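# Move the part from the rack into the cabinet

## Task

Take the part that sits on the rack and place it inside the cabinet, then open the gripper and pull the arm away so nothing is still touching it.

## Robot and tools

Robot: two arms, left_arm and right_arm, each with six joints and a parallel gripper. Everywhere joints are listed, the order is waist, shoulder, elbow, wrist pitch, wrist yaw, wrist roll. Stated joint ranges in radians: waist -2.618 to 3.054, shoulder 0.000 to 3.142, elbow 0.000 to 3.142, wrist pitch -1.571 to 1.571, wrist yaw -1.571 to 1.571, wrist roll -2.094 to 2.094. The true end of any joint may sit up to 0.036 rad away from these figures.

Scene frame: origin on the tabletop midway between the arms, +x out over the table, +z up, and left_arm on the +y side. The arm names do not indicate image left or right. Each result has a state line per arm giving end_effector_position (metres) and end_effector_quat_wxyz in this frame; the position is the point between the finger pads, about 1 cm behind the tips, and gets less accurate at long reach. The fingers point along the gripper's +z axis and close along its y axis.

The row (used by execute_actions and move): 14 numbers, one flat list covering both arms even when only one moves. Order: left_arm's six joint values, left_arm opening, then right_arm's six joint values, right_arm opening. Every value lies in [-1, 1]. The joint values are scaled offsets, not poses: 1.0 stands for 1.202 rad at the waist, 1.258 shoulder, 1.238 elbow, 2.073 wrist pitch, 2.022 for wrist yaw and for wrist roll. The opening is absolute: +1 fully open, -1 closed.

execute_actions(actions): a list of up to 15 actions, each a table of up to 15 rows; each row lasts one control step (1/30 s), and a short table repeats its final row until the action's 15 steps are used. Joint values in each row are offsets from the angles the arm had when that action began (for the first action, the angles most recently reported), not from the previous row. If an action would push a joint more than 0.036 rad beyond its range, that action is rejected for both arms; a malformed action, or a first action failing that check, cancels the whole call. A joint asked past its actual end only goes to that end, and the result may say "joint sent to its limit". An empty list simply returns the current state and images.

move(target, speed, blocking): target is one row as above, but its offsets count from the "Joint positions" in the latest result that printed them. All joints travel so they finish together, so the hand traces a curve; duration is clamped between 0.5 and 10 s. speed (rad/s, 0.01 to 2, default 0.5) caps the joint with the largest travel. Moves ignore obstacles and the other arm. Finger openings are applied at the start. The extra "move:" line reports the ending (done, off_target, moving, held, fault), limits=held or limits=none, and each arm's joint furthest from target. With blocking=false the result comes back after 0.5 s while motion continues; you must call wait or stop before any new execute_actions or move.

wait(seconds): 0 to 10; lets time pass with the last commands held, returning early if a move finishes. stop(): brakes a running move; fingers keep going. zoom_image(camera, region): region [x0, y0, x1, y1] in pixels, at most 504 by 504, from cam_high, cam_low, cam_left_wrist or cam_right_wrist (all 504x504). finished_scene(scene): ends the current scene irreversibly; call it only once the part rests in the cabinet and the gripper is open and away.

Result lines: Joint positions and Joint velocities per arm (six joints in rad or rad/s, then the finger-pad gap in m, 0.094 m when fully open). Joint targets are the angles currently being driven toward. grip_measured is the finger opening on the command scale, each gripper off by up to about 1 mm. "joint command not followed" means a clearance check altered joint targets. HELD tags steps where an arm was held back. MOTOR HOT appears from 75 °C; an OVER-TEMPERATURE FAULT at 90 °C freezes that arm for 10 s, and at 100 °C the arm goes limp and drops. Step readings appear only for execute_actions.

Motion limits: each control step, the joint target can lead the measured angle by at most 0.202 (waist), 0.258 (shoulder), 0.238 (elbow), 0.573 (wrist pitch), 0.522 (wrist yaw, wrist roll) rad, and targets are pulled back if the hand would be sent over 70 mm away, so large changes span several actions and unfinished motion must be re-commanded. Arms sag under zero offsets; to hold position, command back toward the desired angles at the start of each reply, then zeros.

Gripping: command an opening about 0.03 below grip_measured for a firm hold, less for a lighter one. Pads give roughly 50 to 62 N, less on parts under about 2 mm thick. The robot keeps holding its last command while you think. Occasional tugs on held parts or pushes on loose items may occur.

Avoid: dropping the part, knocking anything off the table, fast impacts, pressing hard past contact (a faster move or a target deeper past contact hits harder), and arms colliding or pressing on each other. Prefer smooth, economical motion.

Each tool is called after "Call:" as name(argument=value, ...), one argument or row to a line, values as JSON.

## Session

Call:
execute_actions(
  actions=[],
)

Scene clock: 0.00 s.
left_arm: end_effector_position=(+0.2573, +0.0211, +0.3345) grip_measured=+1.000 end_effector_quat_wxyz=(+0.628, +0.731, +0.195, -0.183) | right_arm: end_effector_position=(+0.2131, -0.5281, +0.2420) grip_measured=+1.000 end_effector_quat_wxyz=(+0.729, +0.047, +0.648, -0.218)
Joint names: [waist, shoulder, elbow, wrist pitch, wrist yaw, wrist roll]
Joint positions: left_arm=[-0.057  1.413  1.29  -0.642  1.36   1.78   0.094] | right_arm=[-0.971  0.569  0.086  0.681 -0.65  -0.097  0.094]
Joint velocities: left_arm=[-0.012 -0.002  0.002  0.066  0.037  0.051  0.   ] | right_arm=[-0.002 -0.012 -0.002 -0.037 -0.037  0.022  0.   ]
Motor temperatures (°C, as the motors report them): left_arm=[27 26 27 25 28 26] | right_arm=[28 28 26 28 28 26]
Joint targets: left_arm=[-0.057 1.406 1.299 -0.651 1.371 1.776] | right_arm=[-0.971 0.564 0.099 0.686 -0.648 -0.096]

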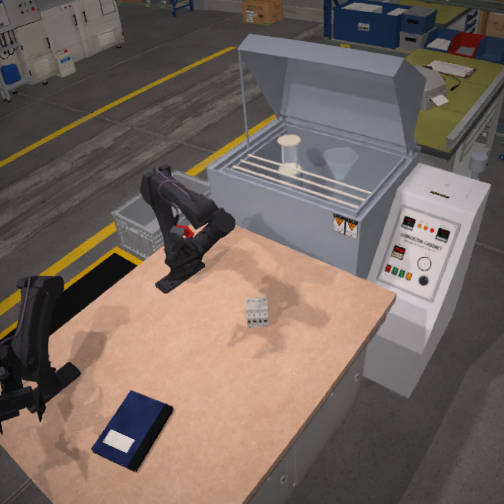

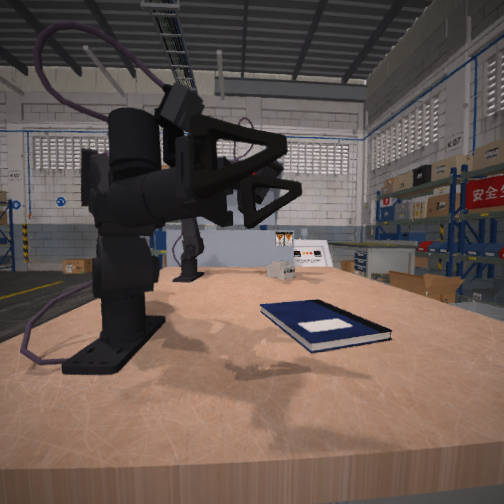

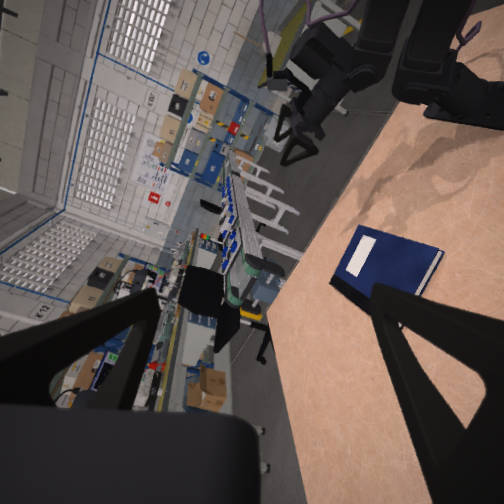

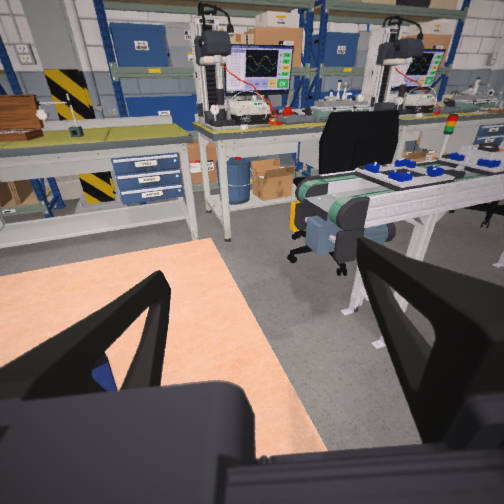

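Call:
move(
  target=[0.047,0,0,-0.27,-0.673,-0.88,1,0,0,0,0,0,0,1],
  speed=1.0,
)

Call:
zoom_image(
  camera="cam_high",
  region=[140,30,440,350],
)

Scene clock: 9.13 s.
left_arm: end_effector_position=(+0.2754, +0.2073, +0.1687) grip_measured=+1.000 end_effector_quat_wxyz=(+0.128, +0.067, +0.989, -0.013) | right_arm: end_effector_position=(+0.2131, -0.5281, +0.2420) grip_measured=+1.000 end_effector_quat_wxyz=(+0.729, +0.047, +0.648, -0.218)
Joint names: [waist, shoulder, elbow, wrist pitch, wrist yaw, wrist roll]
Joint positions: left_arm=[-0.008  1.413  1.29  -1.19   0.011  0.008  0.094] | right_arm=[-0.971  0.569  0.086  0.681 -0.65  -0.097  0.094]
Joint velocities: left_arm=[-0.022 -0.007  0.007 -0.022 -0.007  0.051  0.   ] | right_arm=[ 0.007 -0.017 -0.002  0.022 -0.051 -0.007  0.   ]
Motor temperatures (°C, as the motors report them): left_arm=[27 27 28 26 28 26] | right_arm=[28 28 27 30 28 26]
Joint targets: left_arm=[-0.000 1.413 1.290 -1.202 -0.000 0.000] | right_arm=[-0.971 0.569 0.086 0.681 -0.650 -0.097]
move: done; limits=none; left_arm: farthest joint: the wrist yaw, 0.012 radians from its target (1.361 radians at the start); right_arm: farthest joint: the waist, 0.000 radians from its target (0.000 radians at the start)

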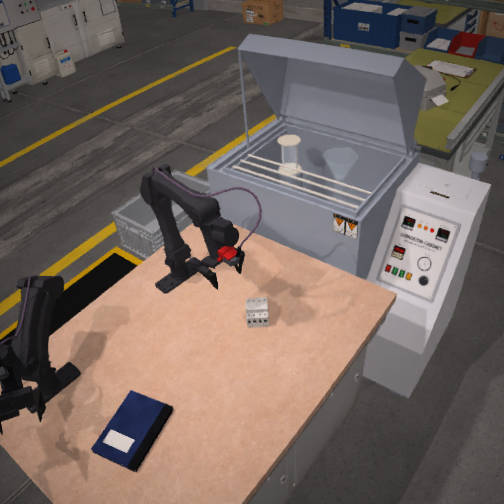

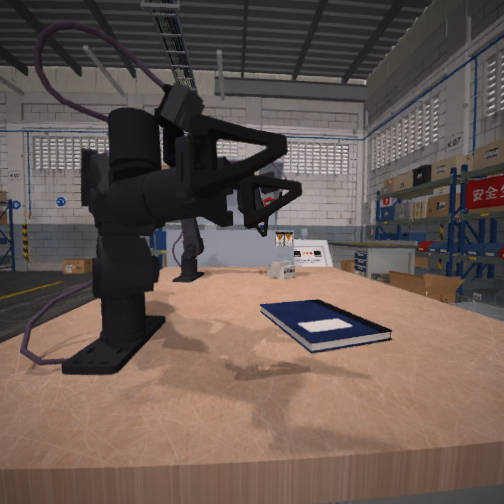

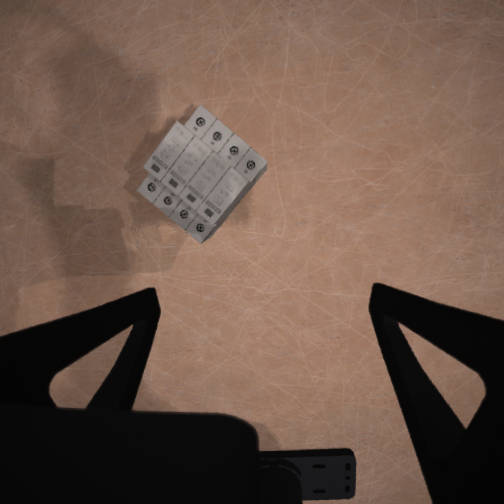

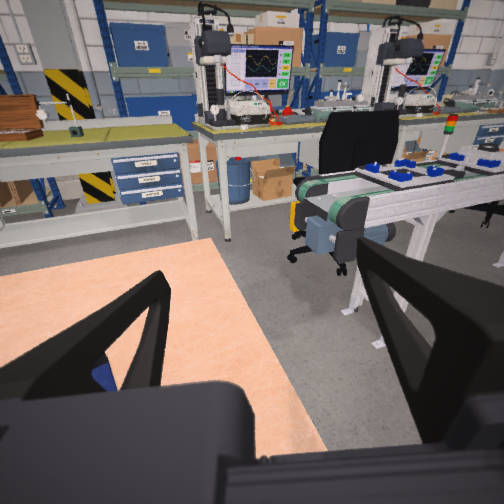

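Region (140, 30, 440, 350) of cam_high's 504x504 image, scaled by 1.575, with more detail than that image has; it fills the left 472 columns of this view, and the rest is white.

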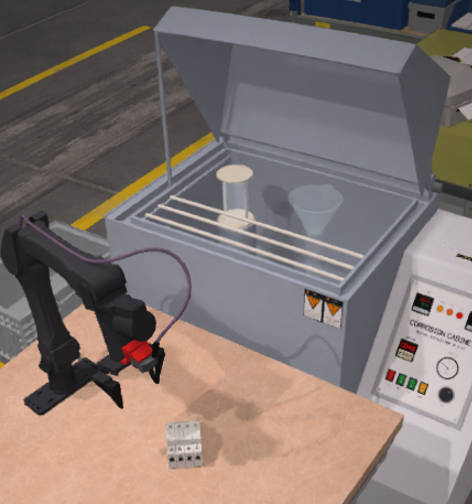

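Call:
move(
  target=[0.115,0.427,0.387,-0.096,0,0.42,1,0,0,0,0,0,0,1],
  speed=0.7,
)

Scene clock: 26.90 s.
left_arm: end_effector_position=(+0.3508, +0.2464, +0.1216) grip_measured=+1.000 end_effector_quat_wxyz=(-0.007, +0.409, +0.912, -0.009) | right_arm: end_effector_position=(+0.2131, -0.5281, +0.2420) grip_measured=+1.000 end_effector_quat_wxyz=(+0.729, +0.047, +0.648, -0.218)
Joint names: [waist, shoulder, elbow, wrist pitch, wrist yaw, wrist roll]
Joint positions: left_arm=[ 0.124  1.952  1.737 -1.377  0.011  0.849  0.094] | right_arm=[-0.971  0.569  0.086  0.681 -0.65  -0.097  0.094]
Joint velocities: left_arm=[-0.002  0.022 -0.002 -0.095  0.066 -0.037  0.   ] | right_arm=[-0.002 -0.007  0.002 -0.051  0.081  0.066  0.   ]
Motor temperatures (°C, as the motors report them): left_arm=[27 27 28 26 28 26] | right_arm=[28 28 27 32 28 26]
Joint targets: left_arm=[0.130 1.950 1.769 -1.390 0.011 0.857] | right_arm=[-0.971 0.569 0.086 0.681 -0.650 -0.097]
move: off_target (left_arm); limits=none; left_arm: farthest joint: the elbow, 0.032 radians from its target (0.479 radians at the start); right_arm: farthest joint: the waist, 0.000 radians from its target (0.000 radians at the start)

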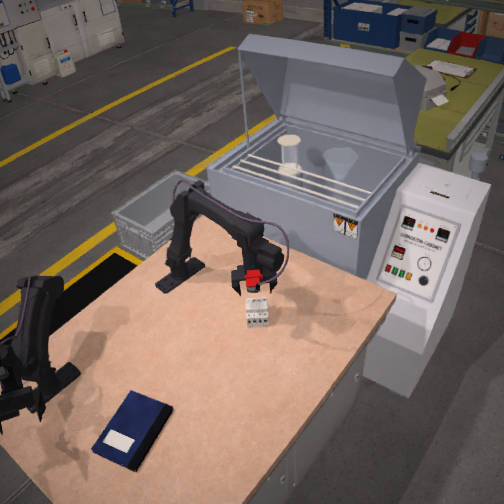

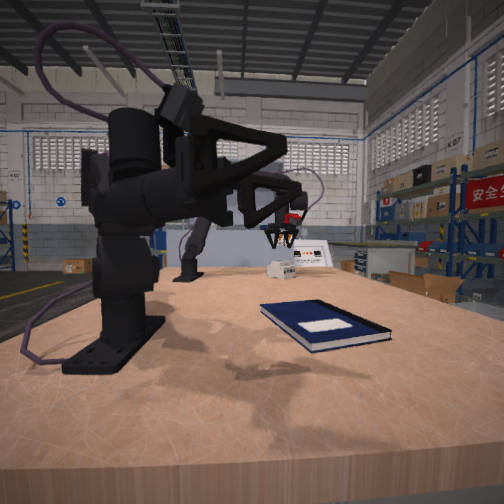

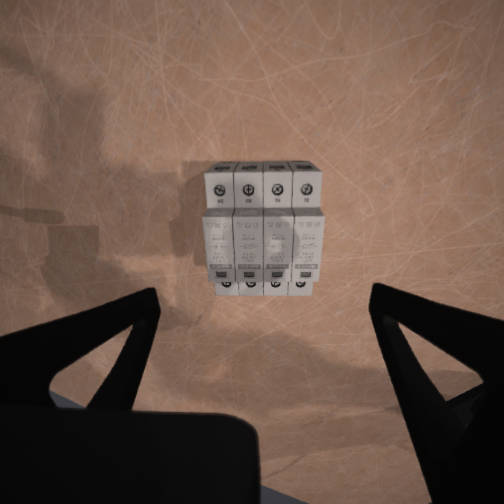

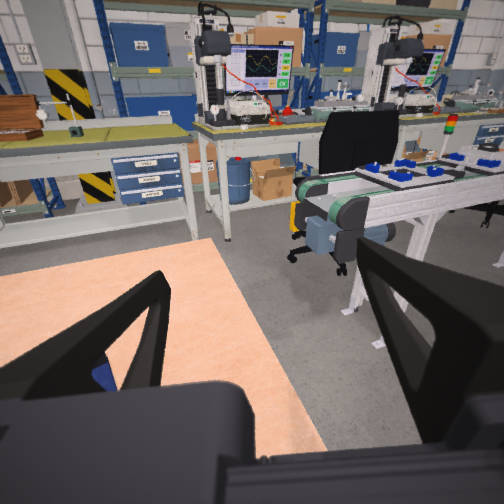

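Call:
move(
  target=[0,0,-0.15,0.098,0,0,1,0,0,0,0,0,0,1],
  speed=0.4,
)

Scene clock: 34.33 s.
left_arm: end_effector_position=(+0.3516, +0.2464, +0.0766) grip_measured=+1.000 end_effector_quat_wxyz=(-0.001, +0.410, +0.912, -0.006) | right_arm: end_effector_position=(+0.2131, -0.5281, +0.2420) grip_measured=+1.000 end_effector_quat_wxyz=(+0.729, +0.047, +0.648, -0.218)
Joint names: [waist, shoulder, elbow, wrist pitch, wrist yaw, wrist roll]
Joint positions: left_arm=[ 0.124  1.952  1.559 -1.183  0.011  0.85   0.094] | right_arm=[-0.971  0.569  0.086  0.681 -0.65  -0.097  0.094]
Joint velocities: left_arm=[ 0.002 -0.017 -0.007  0.066  0.007  0.022  0.   ] | right_arm=[-0.007 -0.032 -0.002  0.066  0.051 -0.066  0.   ]
Motor temperatures (°C, as the motors report them): left_arm=[27 28 29 26 28 26] | right_arm=[28 28 28 32 28 26]
Joint targets: left_arm=[0.124 1.952 1.552 -1.173 0.011 0.850] | right_arm=[-0.971 0.569 0.086 0.681 -0.650 -0.097]
move: done; limits=none; left_arm: farthest joint: the wrist pitch, 0.009 radians from its target (0.203 radians at the start); right_arm: farthest joint: the waist, 0.000 radians from its target (0.000 radians at the start)

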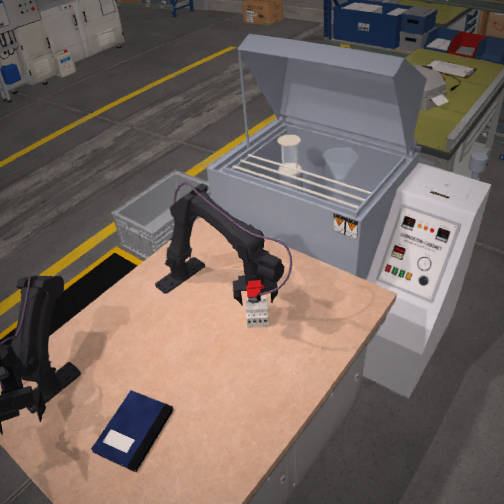

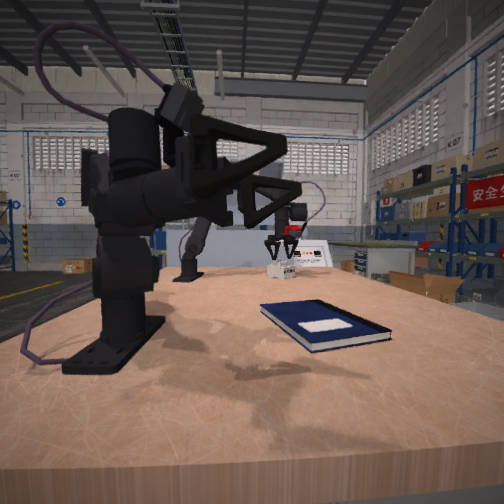

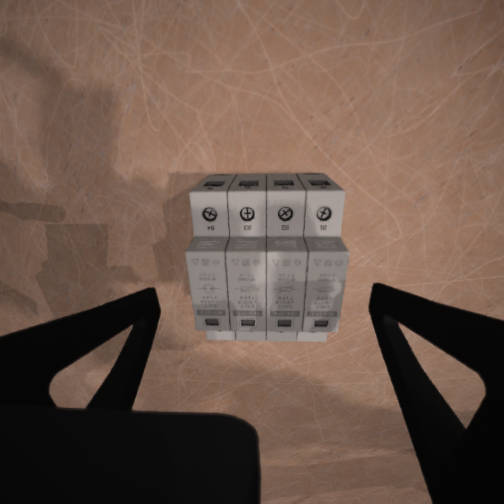

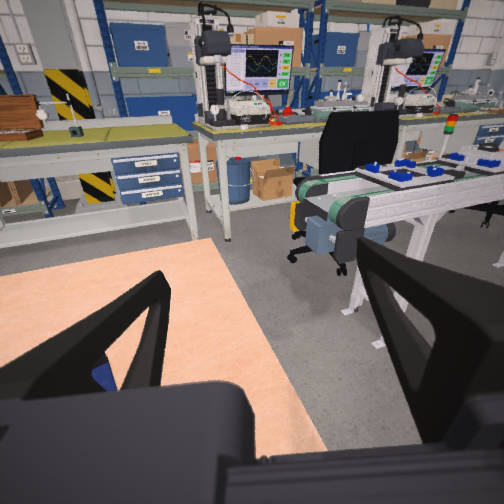

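Call:
move(
  target=[0,-0.12,0.02,0,0,0,1,0,0,0,0,0,0,1],
)

Call:
move(
  target=[0.26,-0.16,-0.40,0.24,0.31,0.1,1,0,0,0,0,0,0,1],
  speed=0.6,
)

Scene clock: 49.80 s.
left_arm: end_effector_position=(+0.3543, +0.2464, +0.1260) grip_measured=+1.000 end_effector_quat_wxyz=(+0.064, +0.409, +0.910, +0.023) | right_arm: end_effector_position=(+0.2131, -0.5281, +0.2420) grip_measured=+1.000 end_effector_quat_wxyz=(+0.729, +0.047, +0.648, -0.218)
Joint names: [waist, shoulder, elbow, wrist pitch, wrist yaw, wrist roll]
Joint positions: left_arm=[ 0.124  1.811  1.559 -1.182  0.011  0.85   0.094] | right_arm=[-0.971  0.569  0.086  0.681 -0.65  -0.097  0.094]
Joint velocities: left_arm=[ 0.012  0.007  0.002  0.007 -0.066 -0.022  0.   ] | right_arm=[-0.017 -0.022 -0.002 -0.051 -0.022 -0.022  0.   ]
Motor temperatures (°C, as the motors report them): left_arm=[27 29 28 26 28 26] | right_arm=[28 28 28 33 28 26]
Joint targets: left_arm=[0.124 1.802 1.583 -1.183 0.011 0.850] | right_arm=[-0.971 0.569 0.086 0.681 -0.650 -0.097]
move: off_target (left_arm); limits=none; left_arm: farthest joint: the elbow, 0.025 radians from its target (0.025 radians at the start); right_arm: farthest joint: the waist, 0.000 radians from its target (0.000 radians at the start)

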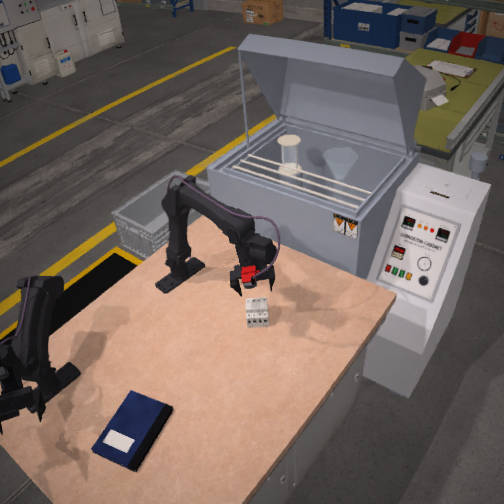

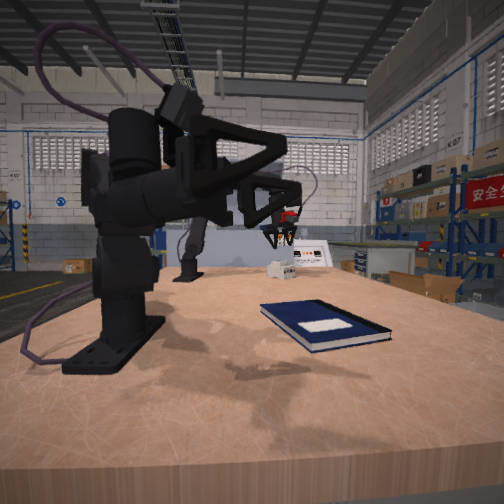

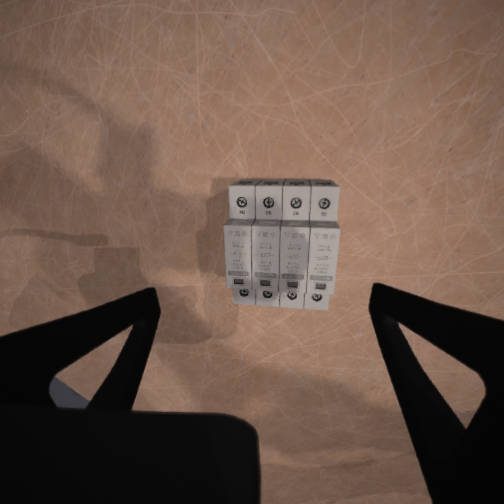

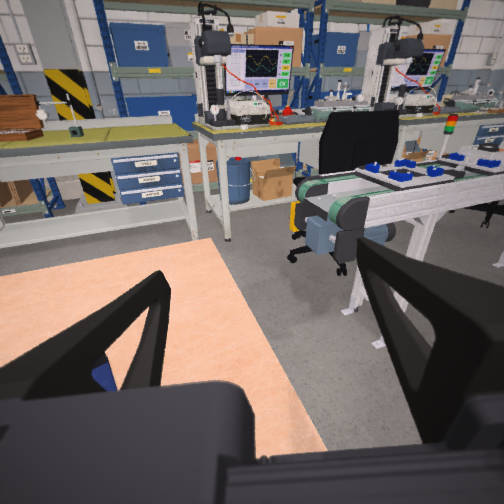

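Scene clock: 51.67 s.
left_arm: end_effector_position=(+0.3433, +0.2541, +0.0975) grip_measured=+1.000 end_effector_quat_wxyz=(+0.305, +0.381, +0.862, -0.138) | right_arm: end_effector_position=(+0.2131, -0.5281, +0.2420) grip_measured=+1.000 end_effector_quat_wxyz=(+0.729, +0.047, +0.648, -0.218)
Joint names: [waist, shoulder, elbow, wrist pitch, wrist yaw, wrist roll]
Joint positions: left_arm=[ 0.432  1.633  1.072 -0.693  0.614  1.045  0.094] | right_arm=[-0.971  0.569  0.086  0.681 -0.65  -0.097  0.094]
Joint velocities: left_arm=[-0.012  0.007  0.002  0.007 -0.037  0.022  0.   ] | right_arm=[-0.022  0.002  0.022 -0.007 -0.051 -0.081  0.   ]
Motor temperatures (°C, as the motors report them): left_arm=[27 29 28 26 28 26] | right_arm=[28 28 28 33 28 26]
Joint targets: left_arm=[0.437 1.609 1.063 -0.685 0.638 1.053] | right_arm=[-0.971 0.569 0.086 0.681 -0.650 -0.097]
move: off_target (left_arm); limits=none; left_arm: farthest joint: the shoulder, 0.023 radians from its target (0.201 radians at the start); right_arm: farthest joint: the waist, 0.000 radians from its target (0.000 radians at the start)

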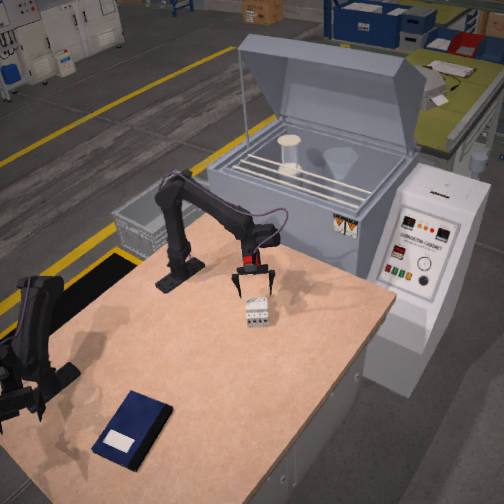

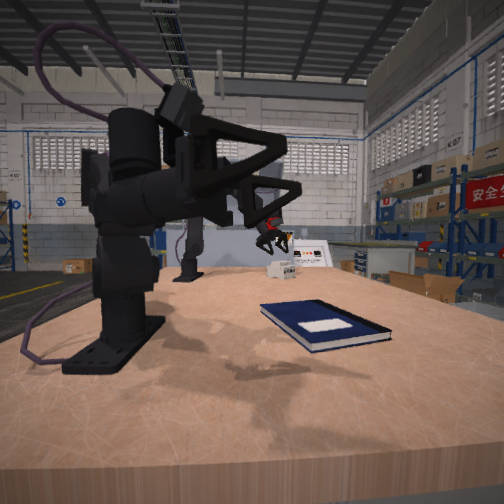

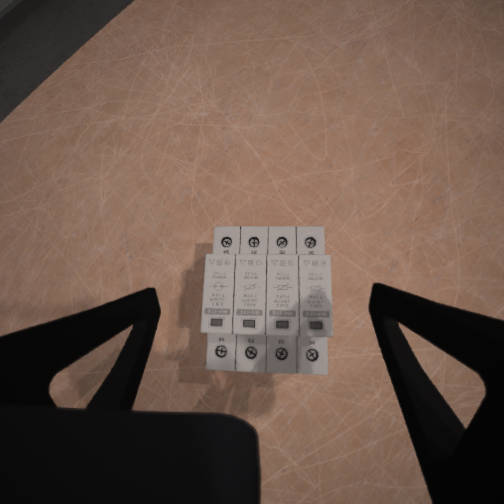

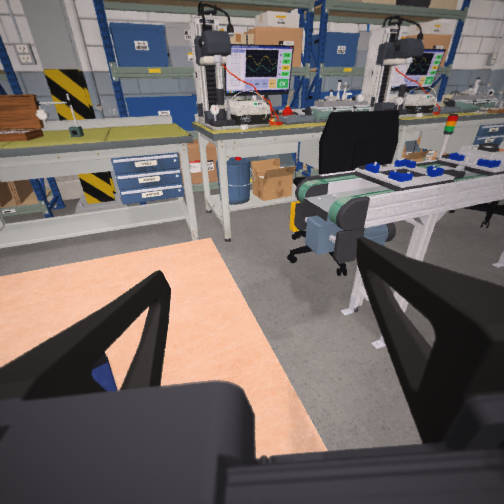

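Call:
move(
  target=[0,0.069,-0.136,0.126,0,0,1,0,0,0,0,0,0,1],
  speed=0.3,
)

Scene clock: 56.57 s.
left_arm: end_effector_position=(+0.3409, +0.2534, +0.0402) grip_measured=+1.000 end_effector_quat_wxyz=(+0.308, +0.382, +0.861, -0.135) | right_arm: end_effector_position=(+0.2131, -0.5281, +0.2420) grip_measured=+1.000 end_effector_quat_wxyz=(+0.729, +0.047, +0.648, -0.218)
Joint names: [waist, shoulder, elbow, wrist pitch, wrist yaw, wrist roll]
Joint positions: left_arm=[ 0.432  1.717  0.912 -0.44   0.614  1.045  0.094] | right_arm=[-0.971  0.569  0.086  0.681 -0.65  -0.097  0.094]
Joint velocities: left_arm=[-0.012  0.017 -0.012 -0.037  0.125 -0.095  0.   ] | right_arm=[ 0.007 -0.002  0.012  0.022  0.022  0.007  0.   ]
Motor temperatures (°C, as the motors report them): left_arm=[27 29 28 26 28 26] | right_arm=[28 28 28 33 28 26]
Joint targets: left_arm=[0.432 1.720 0.904 -0.432 0.615 1.045] | right_arm=[-0.971 0.569 0.086 0.681 -0.650 -0.097]
move: done; limits=none; left_arm: farthest joint: the elbow, 0.008 radians from its target (0.168 radians at the start); right_arm: farthest joint: the waist, 0.000 radians from its target (0.000 radians at the start)

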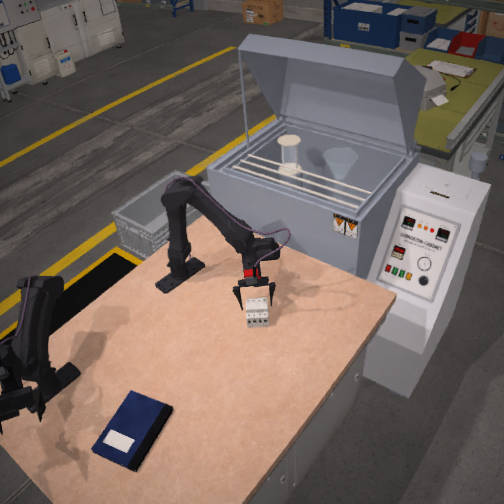

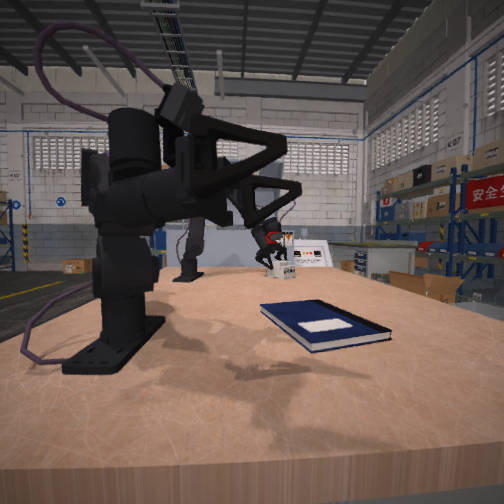

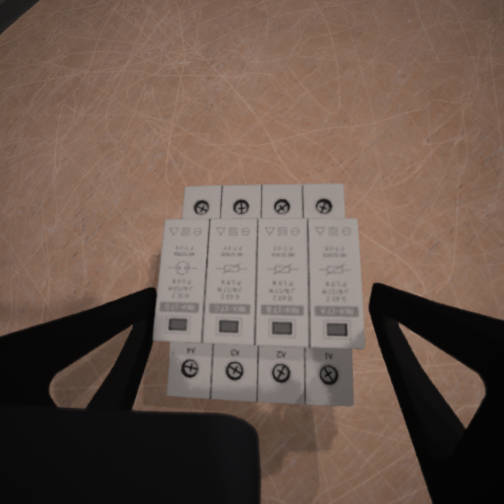

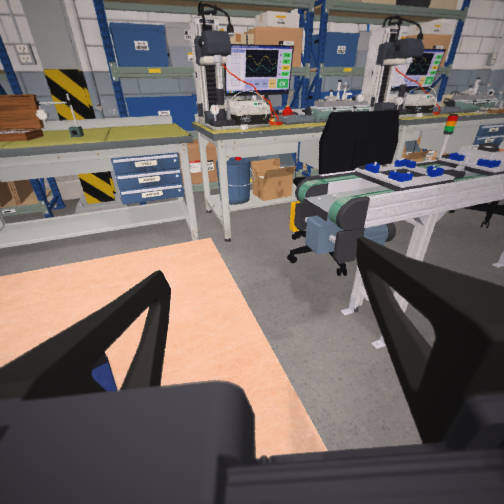

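Call:
move(
  target=[-0.026,0.05,0.045,0.02,0,0,1,0,0,0,0,0,0,1],
  speed=0.2,
)

Call:
move(
  target=[0,0,0,0,0,0,0.45,0,0,0,0,0,0,1],
)

Scene clock: 61.80 s.
left_arm: end_effector_position=(+0.3528, +0.2486, +0.0322) grip_measured=+1.000 end_effector_quat_wxyz=(+0.308, +0.393, +0.856, -0.136) | right_arm: end_effector_position=(+0.2131, -0.5281, +0.2420) grip_measured=+1.000 end_effector_quat_wxyz=(+0.729, +0.047, +0.648, -0.218)
Joint names: [waist, shoulder, elbow, wrist pitch, wrist yaw, wrist roll]
Joint positions: left_arm=[ 0.408  1.774  0.942 -0.407  0.614  1.045  0.094] | right_arm=[-0.971  0.569  0.086  0.681 -0.65  -0.097  0.094]
Joint velocities: left_arm=[-0.012  0.017 -0.002 -0.022 -0.007  0.037  0.   ] | right_arm=[ 0.012  0.012 -0.027 -0.007 -0.037 -0.007  0.   ]
Motor temperatures (°C, as the motors report them): left_arm=[27 29 28 26 28 26] | right_arm=[28 28 28 33 28 26]
Joint targets: left_arm=[0.401 1.780 0.968 -0.399 0.614 1.045] | right_arm=[-0.971 0.569 0.086 0.681 -0.650 -0.097]
move: off_target (left_arm); limits=none; left_arm: farthest joint: the elbow, 0.026 radians from its target (0.056 radians at the start); right_arm: farthest joint: the waist, 0.000 radians from its target (0.000 radians at the start)

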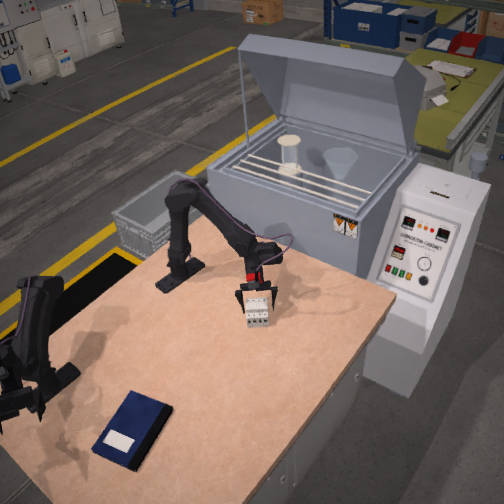

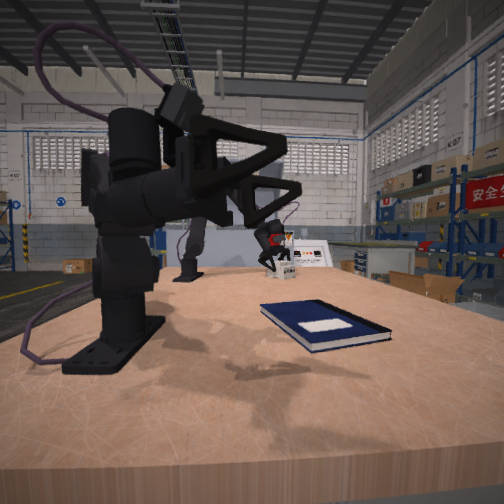

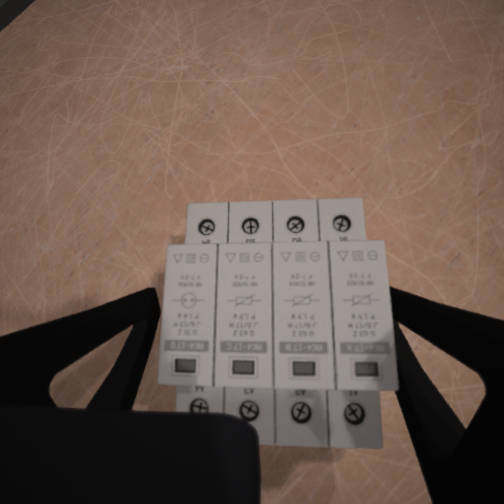

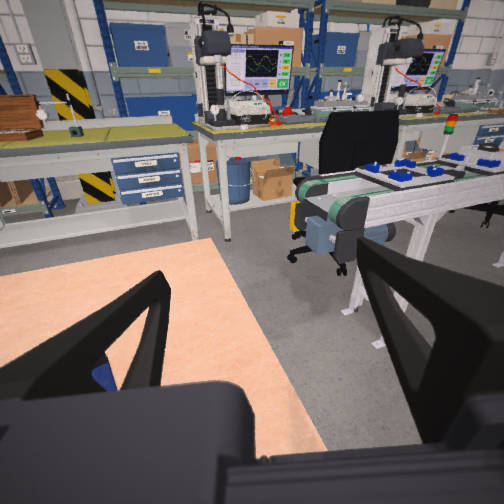

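Scene clock: 62.30 s.
left_arm: end_effector_position=(+0.3517, +0.2480, +0.0317) grip_measured=+0.531 end_effector_quat_wxyz=(+0.306, +0.392, +0.856, -0.138) | right_arm: end_effector_position=(+0.2131, -0.5281, +0.2420) grip_measured=+1.000 end_effector_quat_wxyz=(+0.729, +0.047, +0.648, -0.218)
Joint names: [waist, shoulder, elbow, wrist pitch, wrist yaw, wrist roll]
Joint positions: left_arm=[ 0.407  1.774  0.941 -0.411  0.614  1.044  0.072] | right_arm=[-0.971  0.569  0.086  0.681 -0.65  -0.097  0.094]
Joint velocities: left_arm=[ 0.007 -0.012  0.022 -0.037 -0.037 -0.037  0.001] | right_arm=[ 0.017  0.002 -0.002 -0.066  0.037  0.022  0.   ]
Motor temperatures (°C, as the motors report them): left_arm=[27 29 28 26 28 26] | right_arm=[28 28 28 33 28 26]
Joint targets: left_arm=[0.408 1.774 0.941 -0.407 0.614 1.045] | right_arm=[-0.971 0.569 0.086 0.681 -0.650 -0.097]
move: done; limits=none; left_arm: farthest joint: the wrist pitch, 0.004 radians from its target (0.000 radians at the start); right_arm: farthest joint: the waist, 0.000 radians from its target (0.000 radians at the start)

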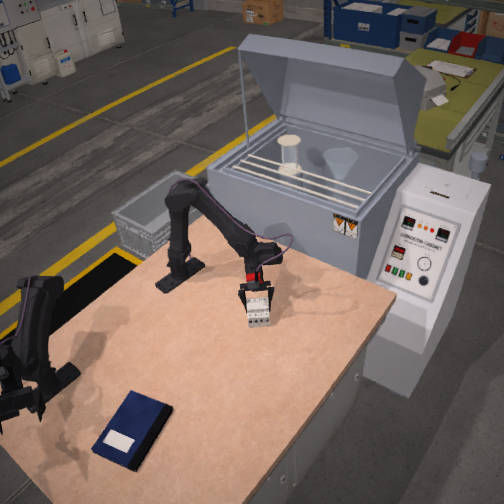

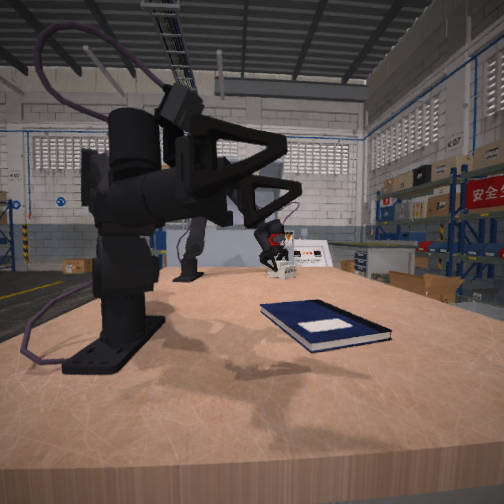

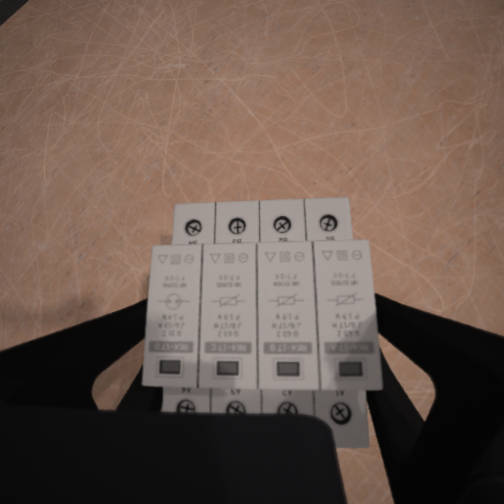

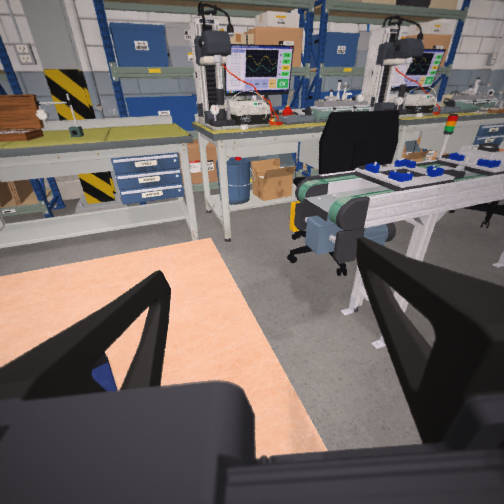

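Call:
move(
  target=[0,-0.33,0.565,-0.337,-0.1,0,0.47,0,0,0.7,0,0,0,1],
  speed=0.7,
)

Call:
move(
  target=[0.87,0,0.02,0,-0.215,-0.52,0.47,0,0,0,0,0,0,1],
  speed=0.7,
)

Scene clock: 68.43 s.
left_arm: end_effector_position=(+0.3260, +0.2762, +0.3033) grip_measured=+0.532 end_effector_quat_wxyz=(+0.358, +0.400, +0.842, +0.046) | right_arm: end_effector_position=(+0.1416, -0.4102, +0.5862) grip_measured=+1.000 end_effector_quat_wxyz=(+0.819, -0.167, +0.359, -0.415)
Joint names: [waist, shoulder, elbow, wrist pitch, wrist yaw, wrist roll]
Joint positions: left_arm=[ 0.407  1.377  1.604 -1.155  0.393  1.044  0.072] | right_arm=[-0.971  0.569  0.926  0.688 -0.653 -0.097  0.094]
Joint velocities: left_arm=[-0.002 -0.012 -0.002  0.037 -0.051  0.007 -0.001] | right_arm=[ 0.002 -0.002 -0.012  0.022  0.037 -0.007  0.   ]
Motor temperatures (°C, as the motors report them): left_arm=[27 29 29 27 28 26] | right_arm=[28 28 28 33 28 26]
Joint targets: left_arm=[0.407 1.359 1.640 -1.110 0.411 1.044] | right_arm=[-0.971 0.569 0.953 0.682 -0.650 -0.097]
move: off_target (left_arm, right_arm); limits=none; left_arm: farthest joint: the wrist pitch, 0.046 radians from its target (0.699 radians at the start); right_arm: farthest joint: the elbow, 0.026 radians from its target (0.867 radians at the start)

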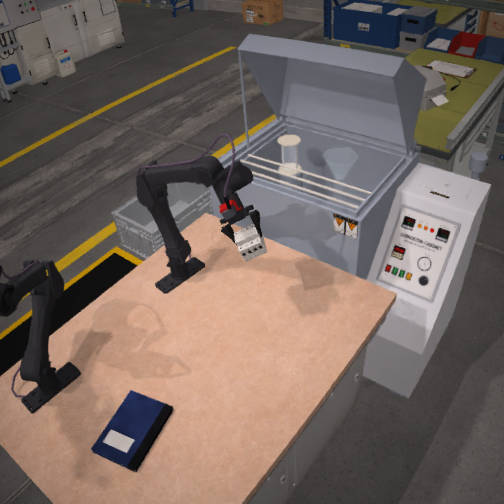

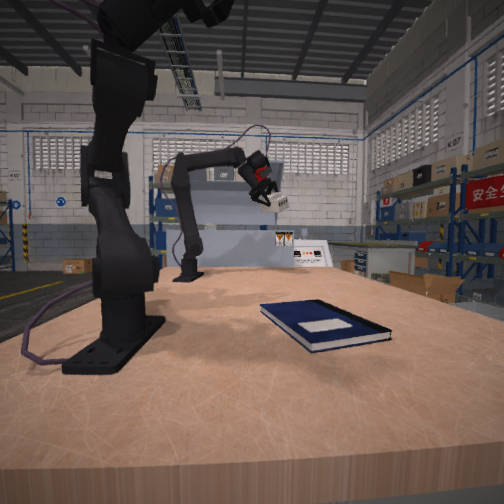

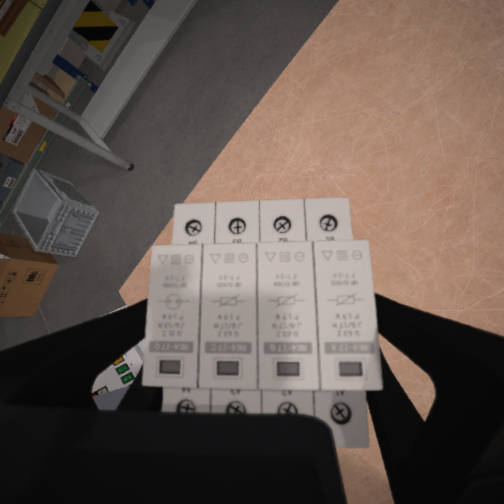

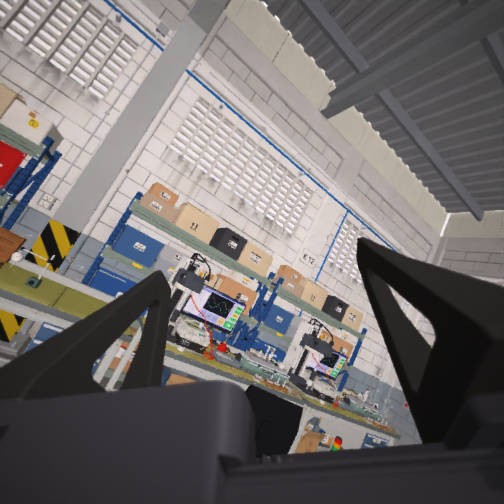

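Scene clock: 70.80 s.
left_arm: end_effector_position=(+0.0571, +0.5724, +0.2782) grip_measured=+0.531 end_effector_quat_wxyz=(+0.212, -0.597, +0.750, +0.188) | right_arm: end_effector_position=(+0.1418, -0.4099, +0.5859) grip_measured=+1.000 end_effector_quat_wxyz=(+0.819, -0.168, +0.359, -0.414)
Joint names: [waist, shoulder, elbow, wrist pitch, wrist yaw, wrist roll]
Joint positions: left_arm=[ 1.453  1.389  1.594 -1.201 -0.033  0.001  0.072] | right_arm=[-0.971  0.569  0.926  0.688 -0.655 -0.097  0.094]
Joint velocities: left_arm=[-0.017 -0.007  0.002  0.051 -0.022 -0.037 -0.   ] | right_arm=[ 0.002 -0.002 -0.012  0.037  0.007 -0.022  0.   ]
Motor temperatures (°C, as the motors report them): left_arm=[27 29 29 27 28 26] | right_arm=[28 28 28 33 28 26]
Joint targets: left_arm=[1.453 1.377 1.629 -1.155 -0.042 -0.008] | right_arm=[-0.971 0.569 0.926 0.688 -0.653 -0.097]
move: off_target (left_arm); limits=none; left_arm: farthest joint: the wrist pitch, 0.046 radians from its target (0.000 radians at the start); right_arm: farthest joint: the wrist yaw, 0.002 radians from its target (0.000 radians at the start)

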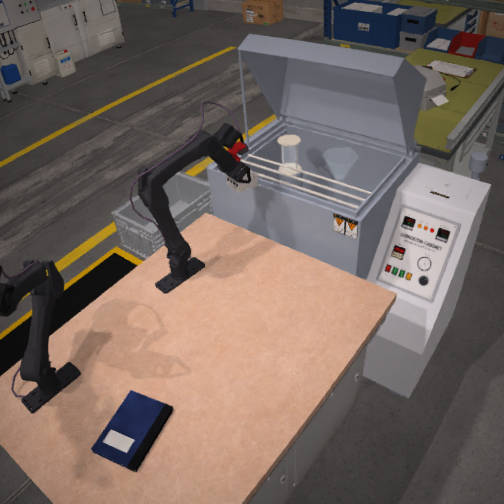

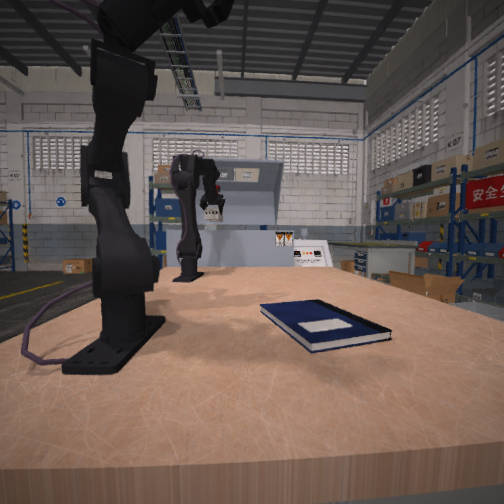

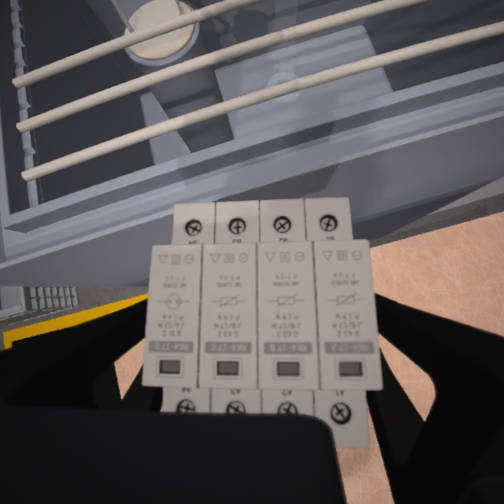

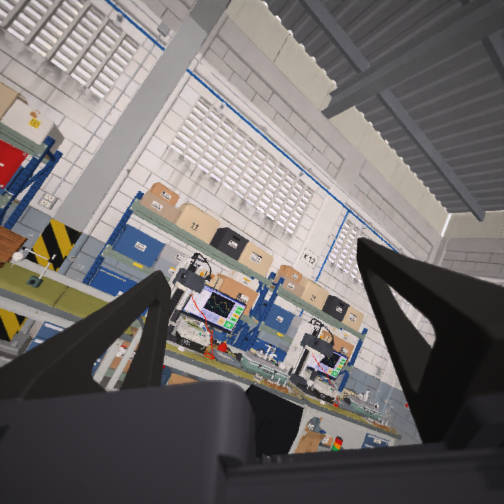

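Call:
move(
  target=[0,0.525,0.625,0.055,0.02,0,0.47,0,0,0,0,0,0,1],
  speed=0.5,
)

Scene clock: 79.60 s.
left_arm: end_effector_position=(+0.1060, +0.7547, +0.2653) grip_measured=+0.531 end_effector_quat_wxyz=(+0.249, -0.588, +0.744, +0.199) | right_arm: end_effector_position=(+0.1421, -0.4095, +0.5856) grip_measured=+1.000 end_effector_quat_wxyz=(+0.819, -0.170, +0.359, -0.414)
Joint names: [waist, shoulder, elbow, wrist pitch, wrist yaw, wrist roll]
Joint positions: left_arm=[ 1.453  2.081  2.313 -1.154 -0.005 -0.001  0.072] | right_arm=[-0.971  0.569  0.926  0.688 -0.658 -0.097  0.094]
Joint velocities: left_arm=[-0.017  0.012  0.012 -0.007 -0.022  0.066  0.   ] | right_arm=[ 0.002  0.017  0.002 -0.022 -0.022 -0.051  0.   ]
Motor temperatures (°C, as the motors report them): left_arm=[27 29 29 29 28 26] | right_arm=[28 28 28 32 28 26]
Joint targets: left_arm=[1.453 2.050 2.367 -1.087 0.007 0.001] | right_arm=[-0.971 0.569 0.926 0.688 -0.656 -0.097]
move: off_target (left_arm); limits=none; left_arm: farthest joint: the wrist pitch, 0.067 radians from its target (0.115 radians at the start); right_arm: farthest joint: the wrist yaw, 0.003 radians from its target (0.000 radians at the start)

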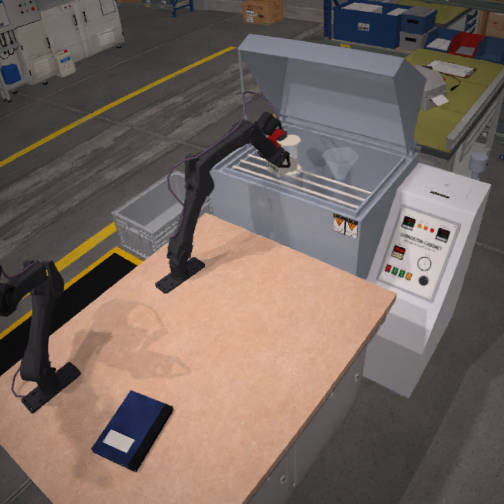

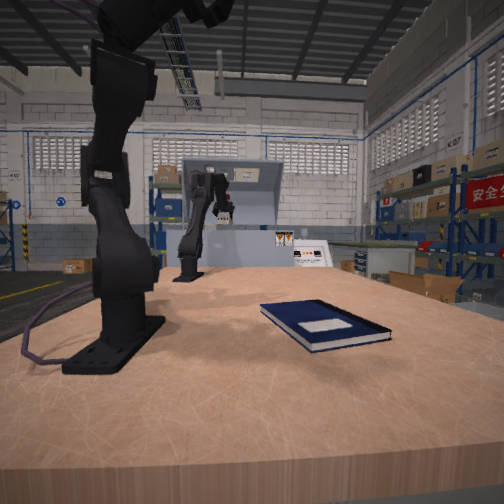

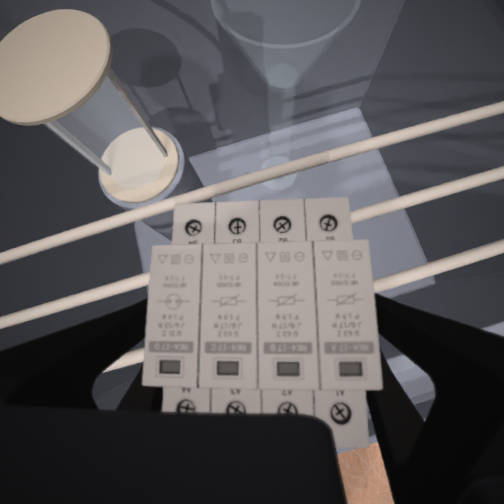

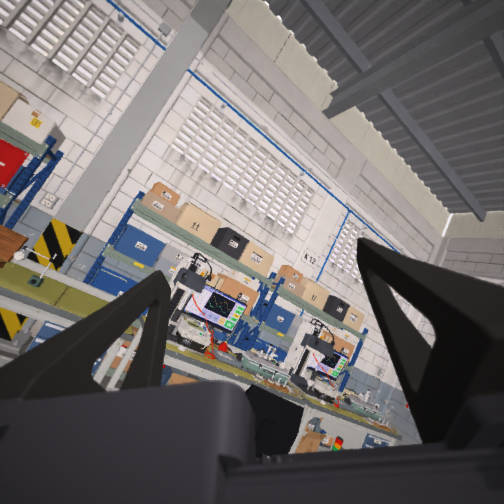

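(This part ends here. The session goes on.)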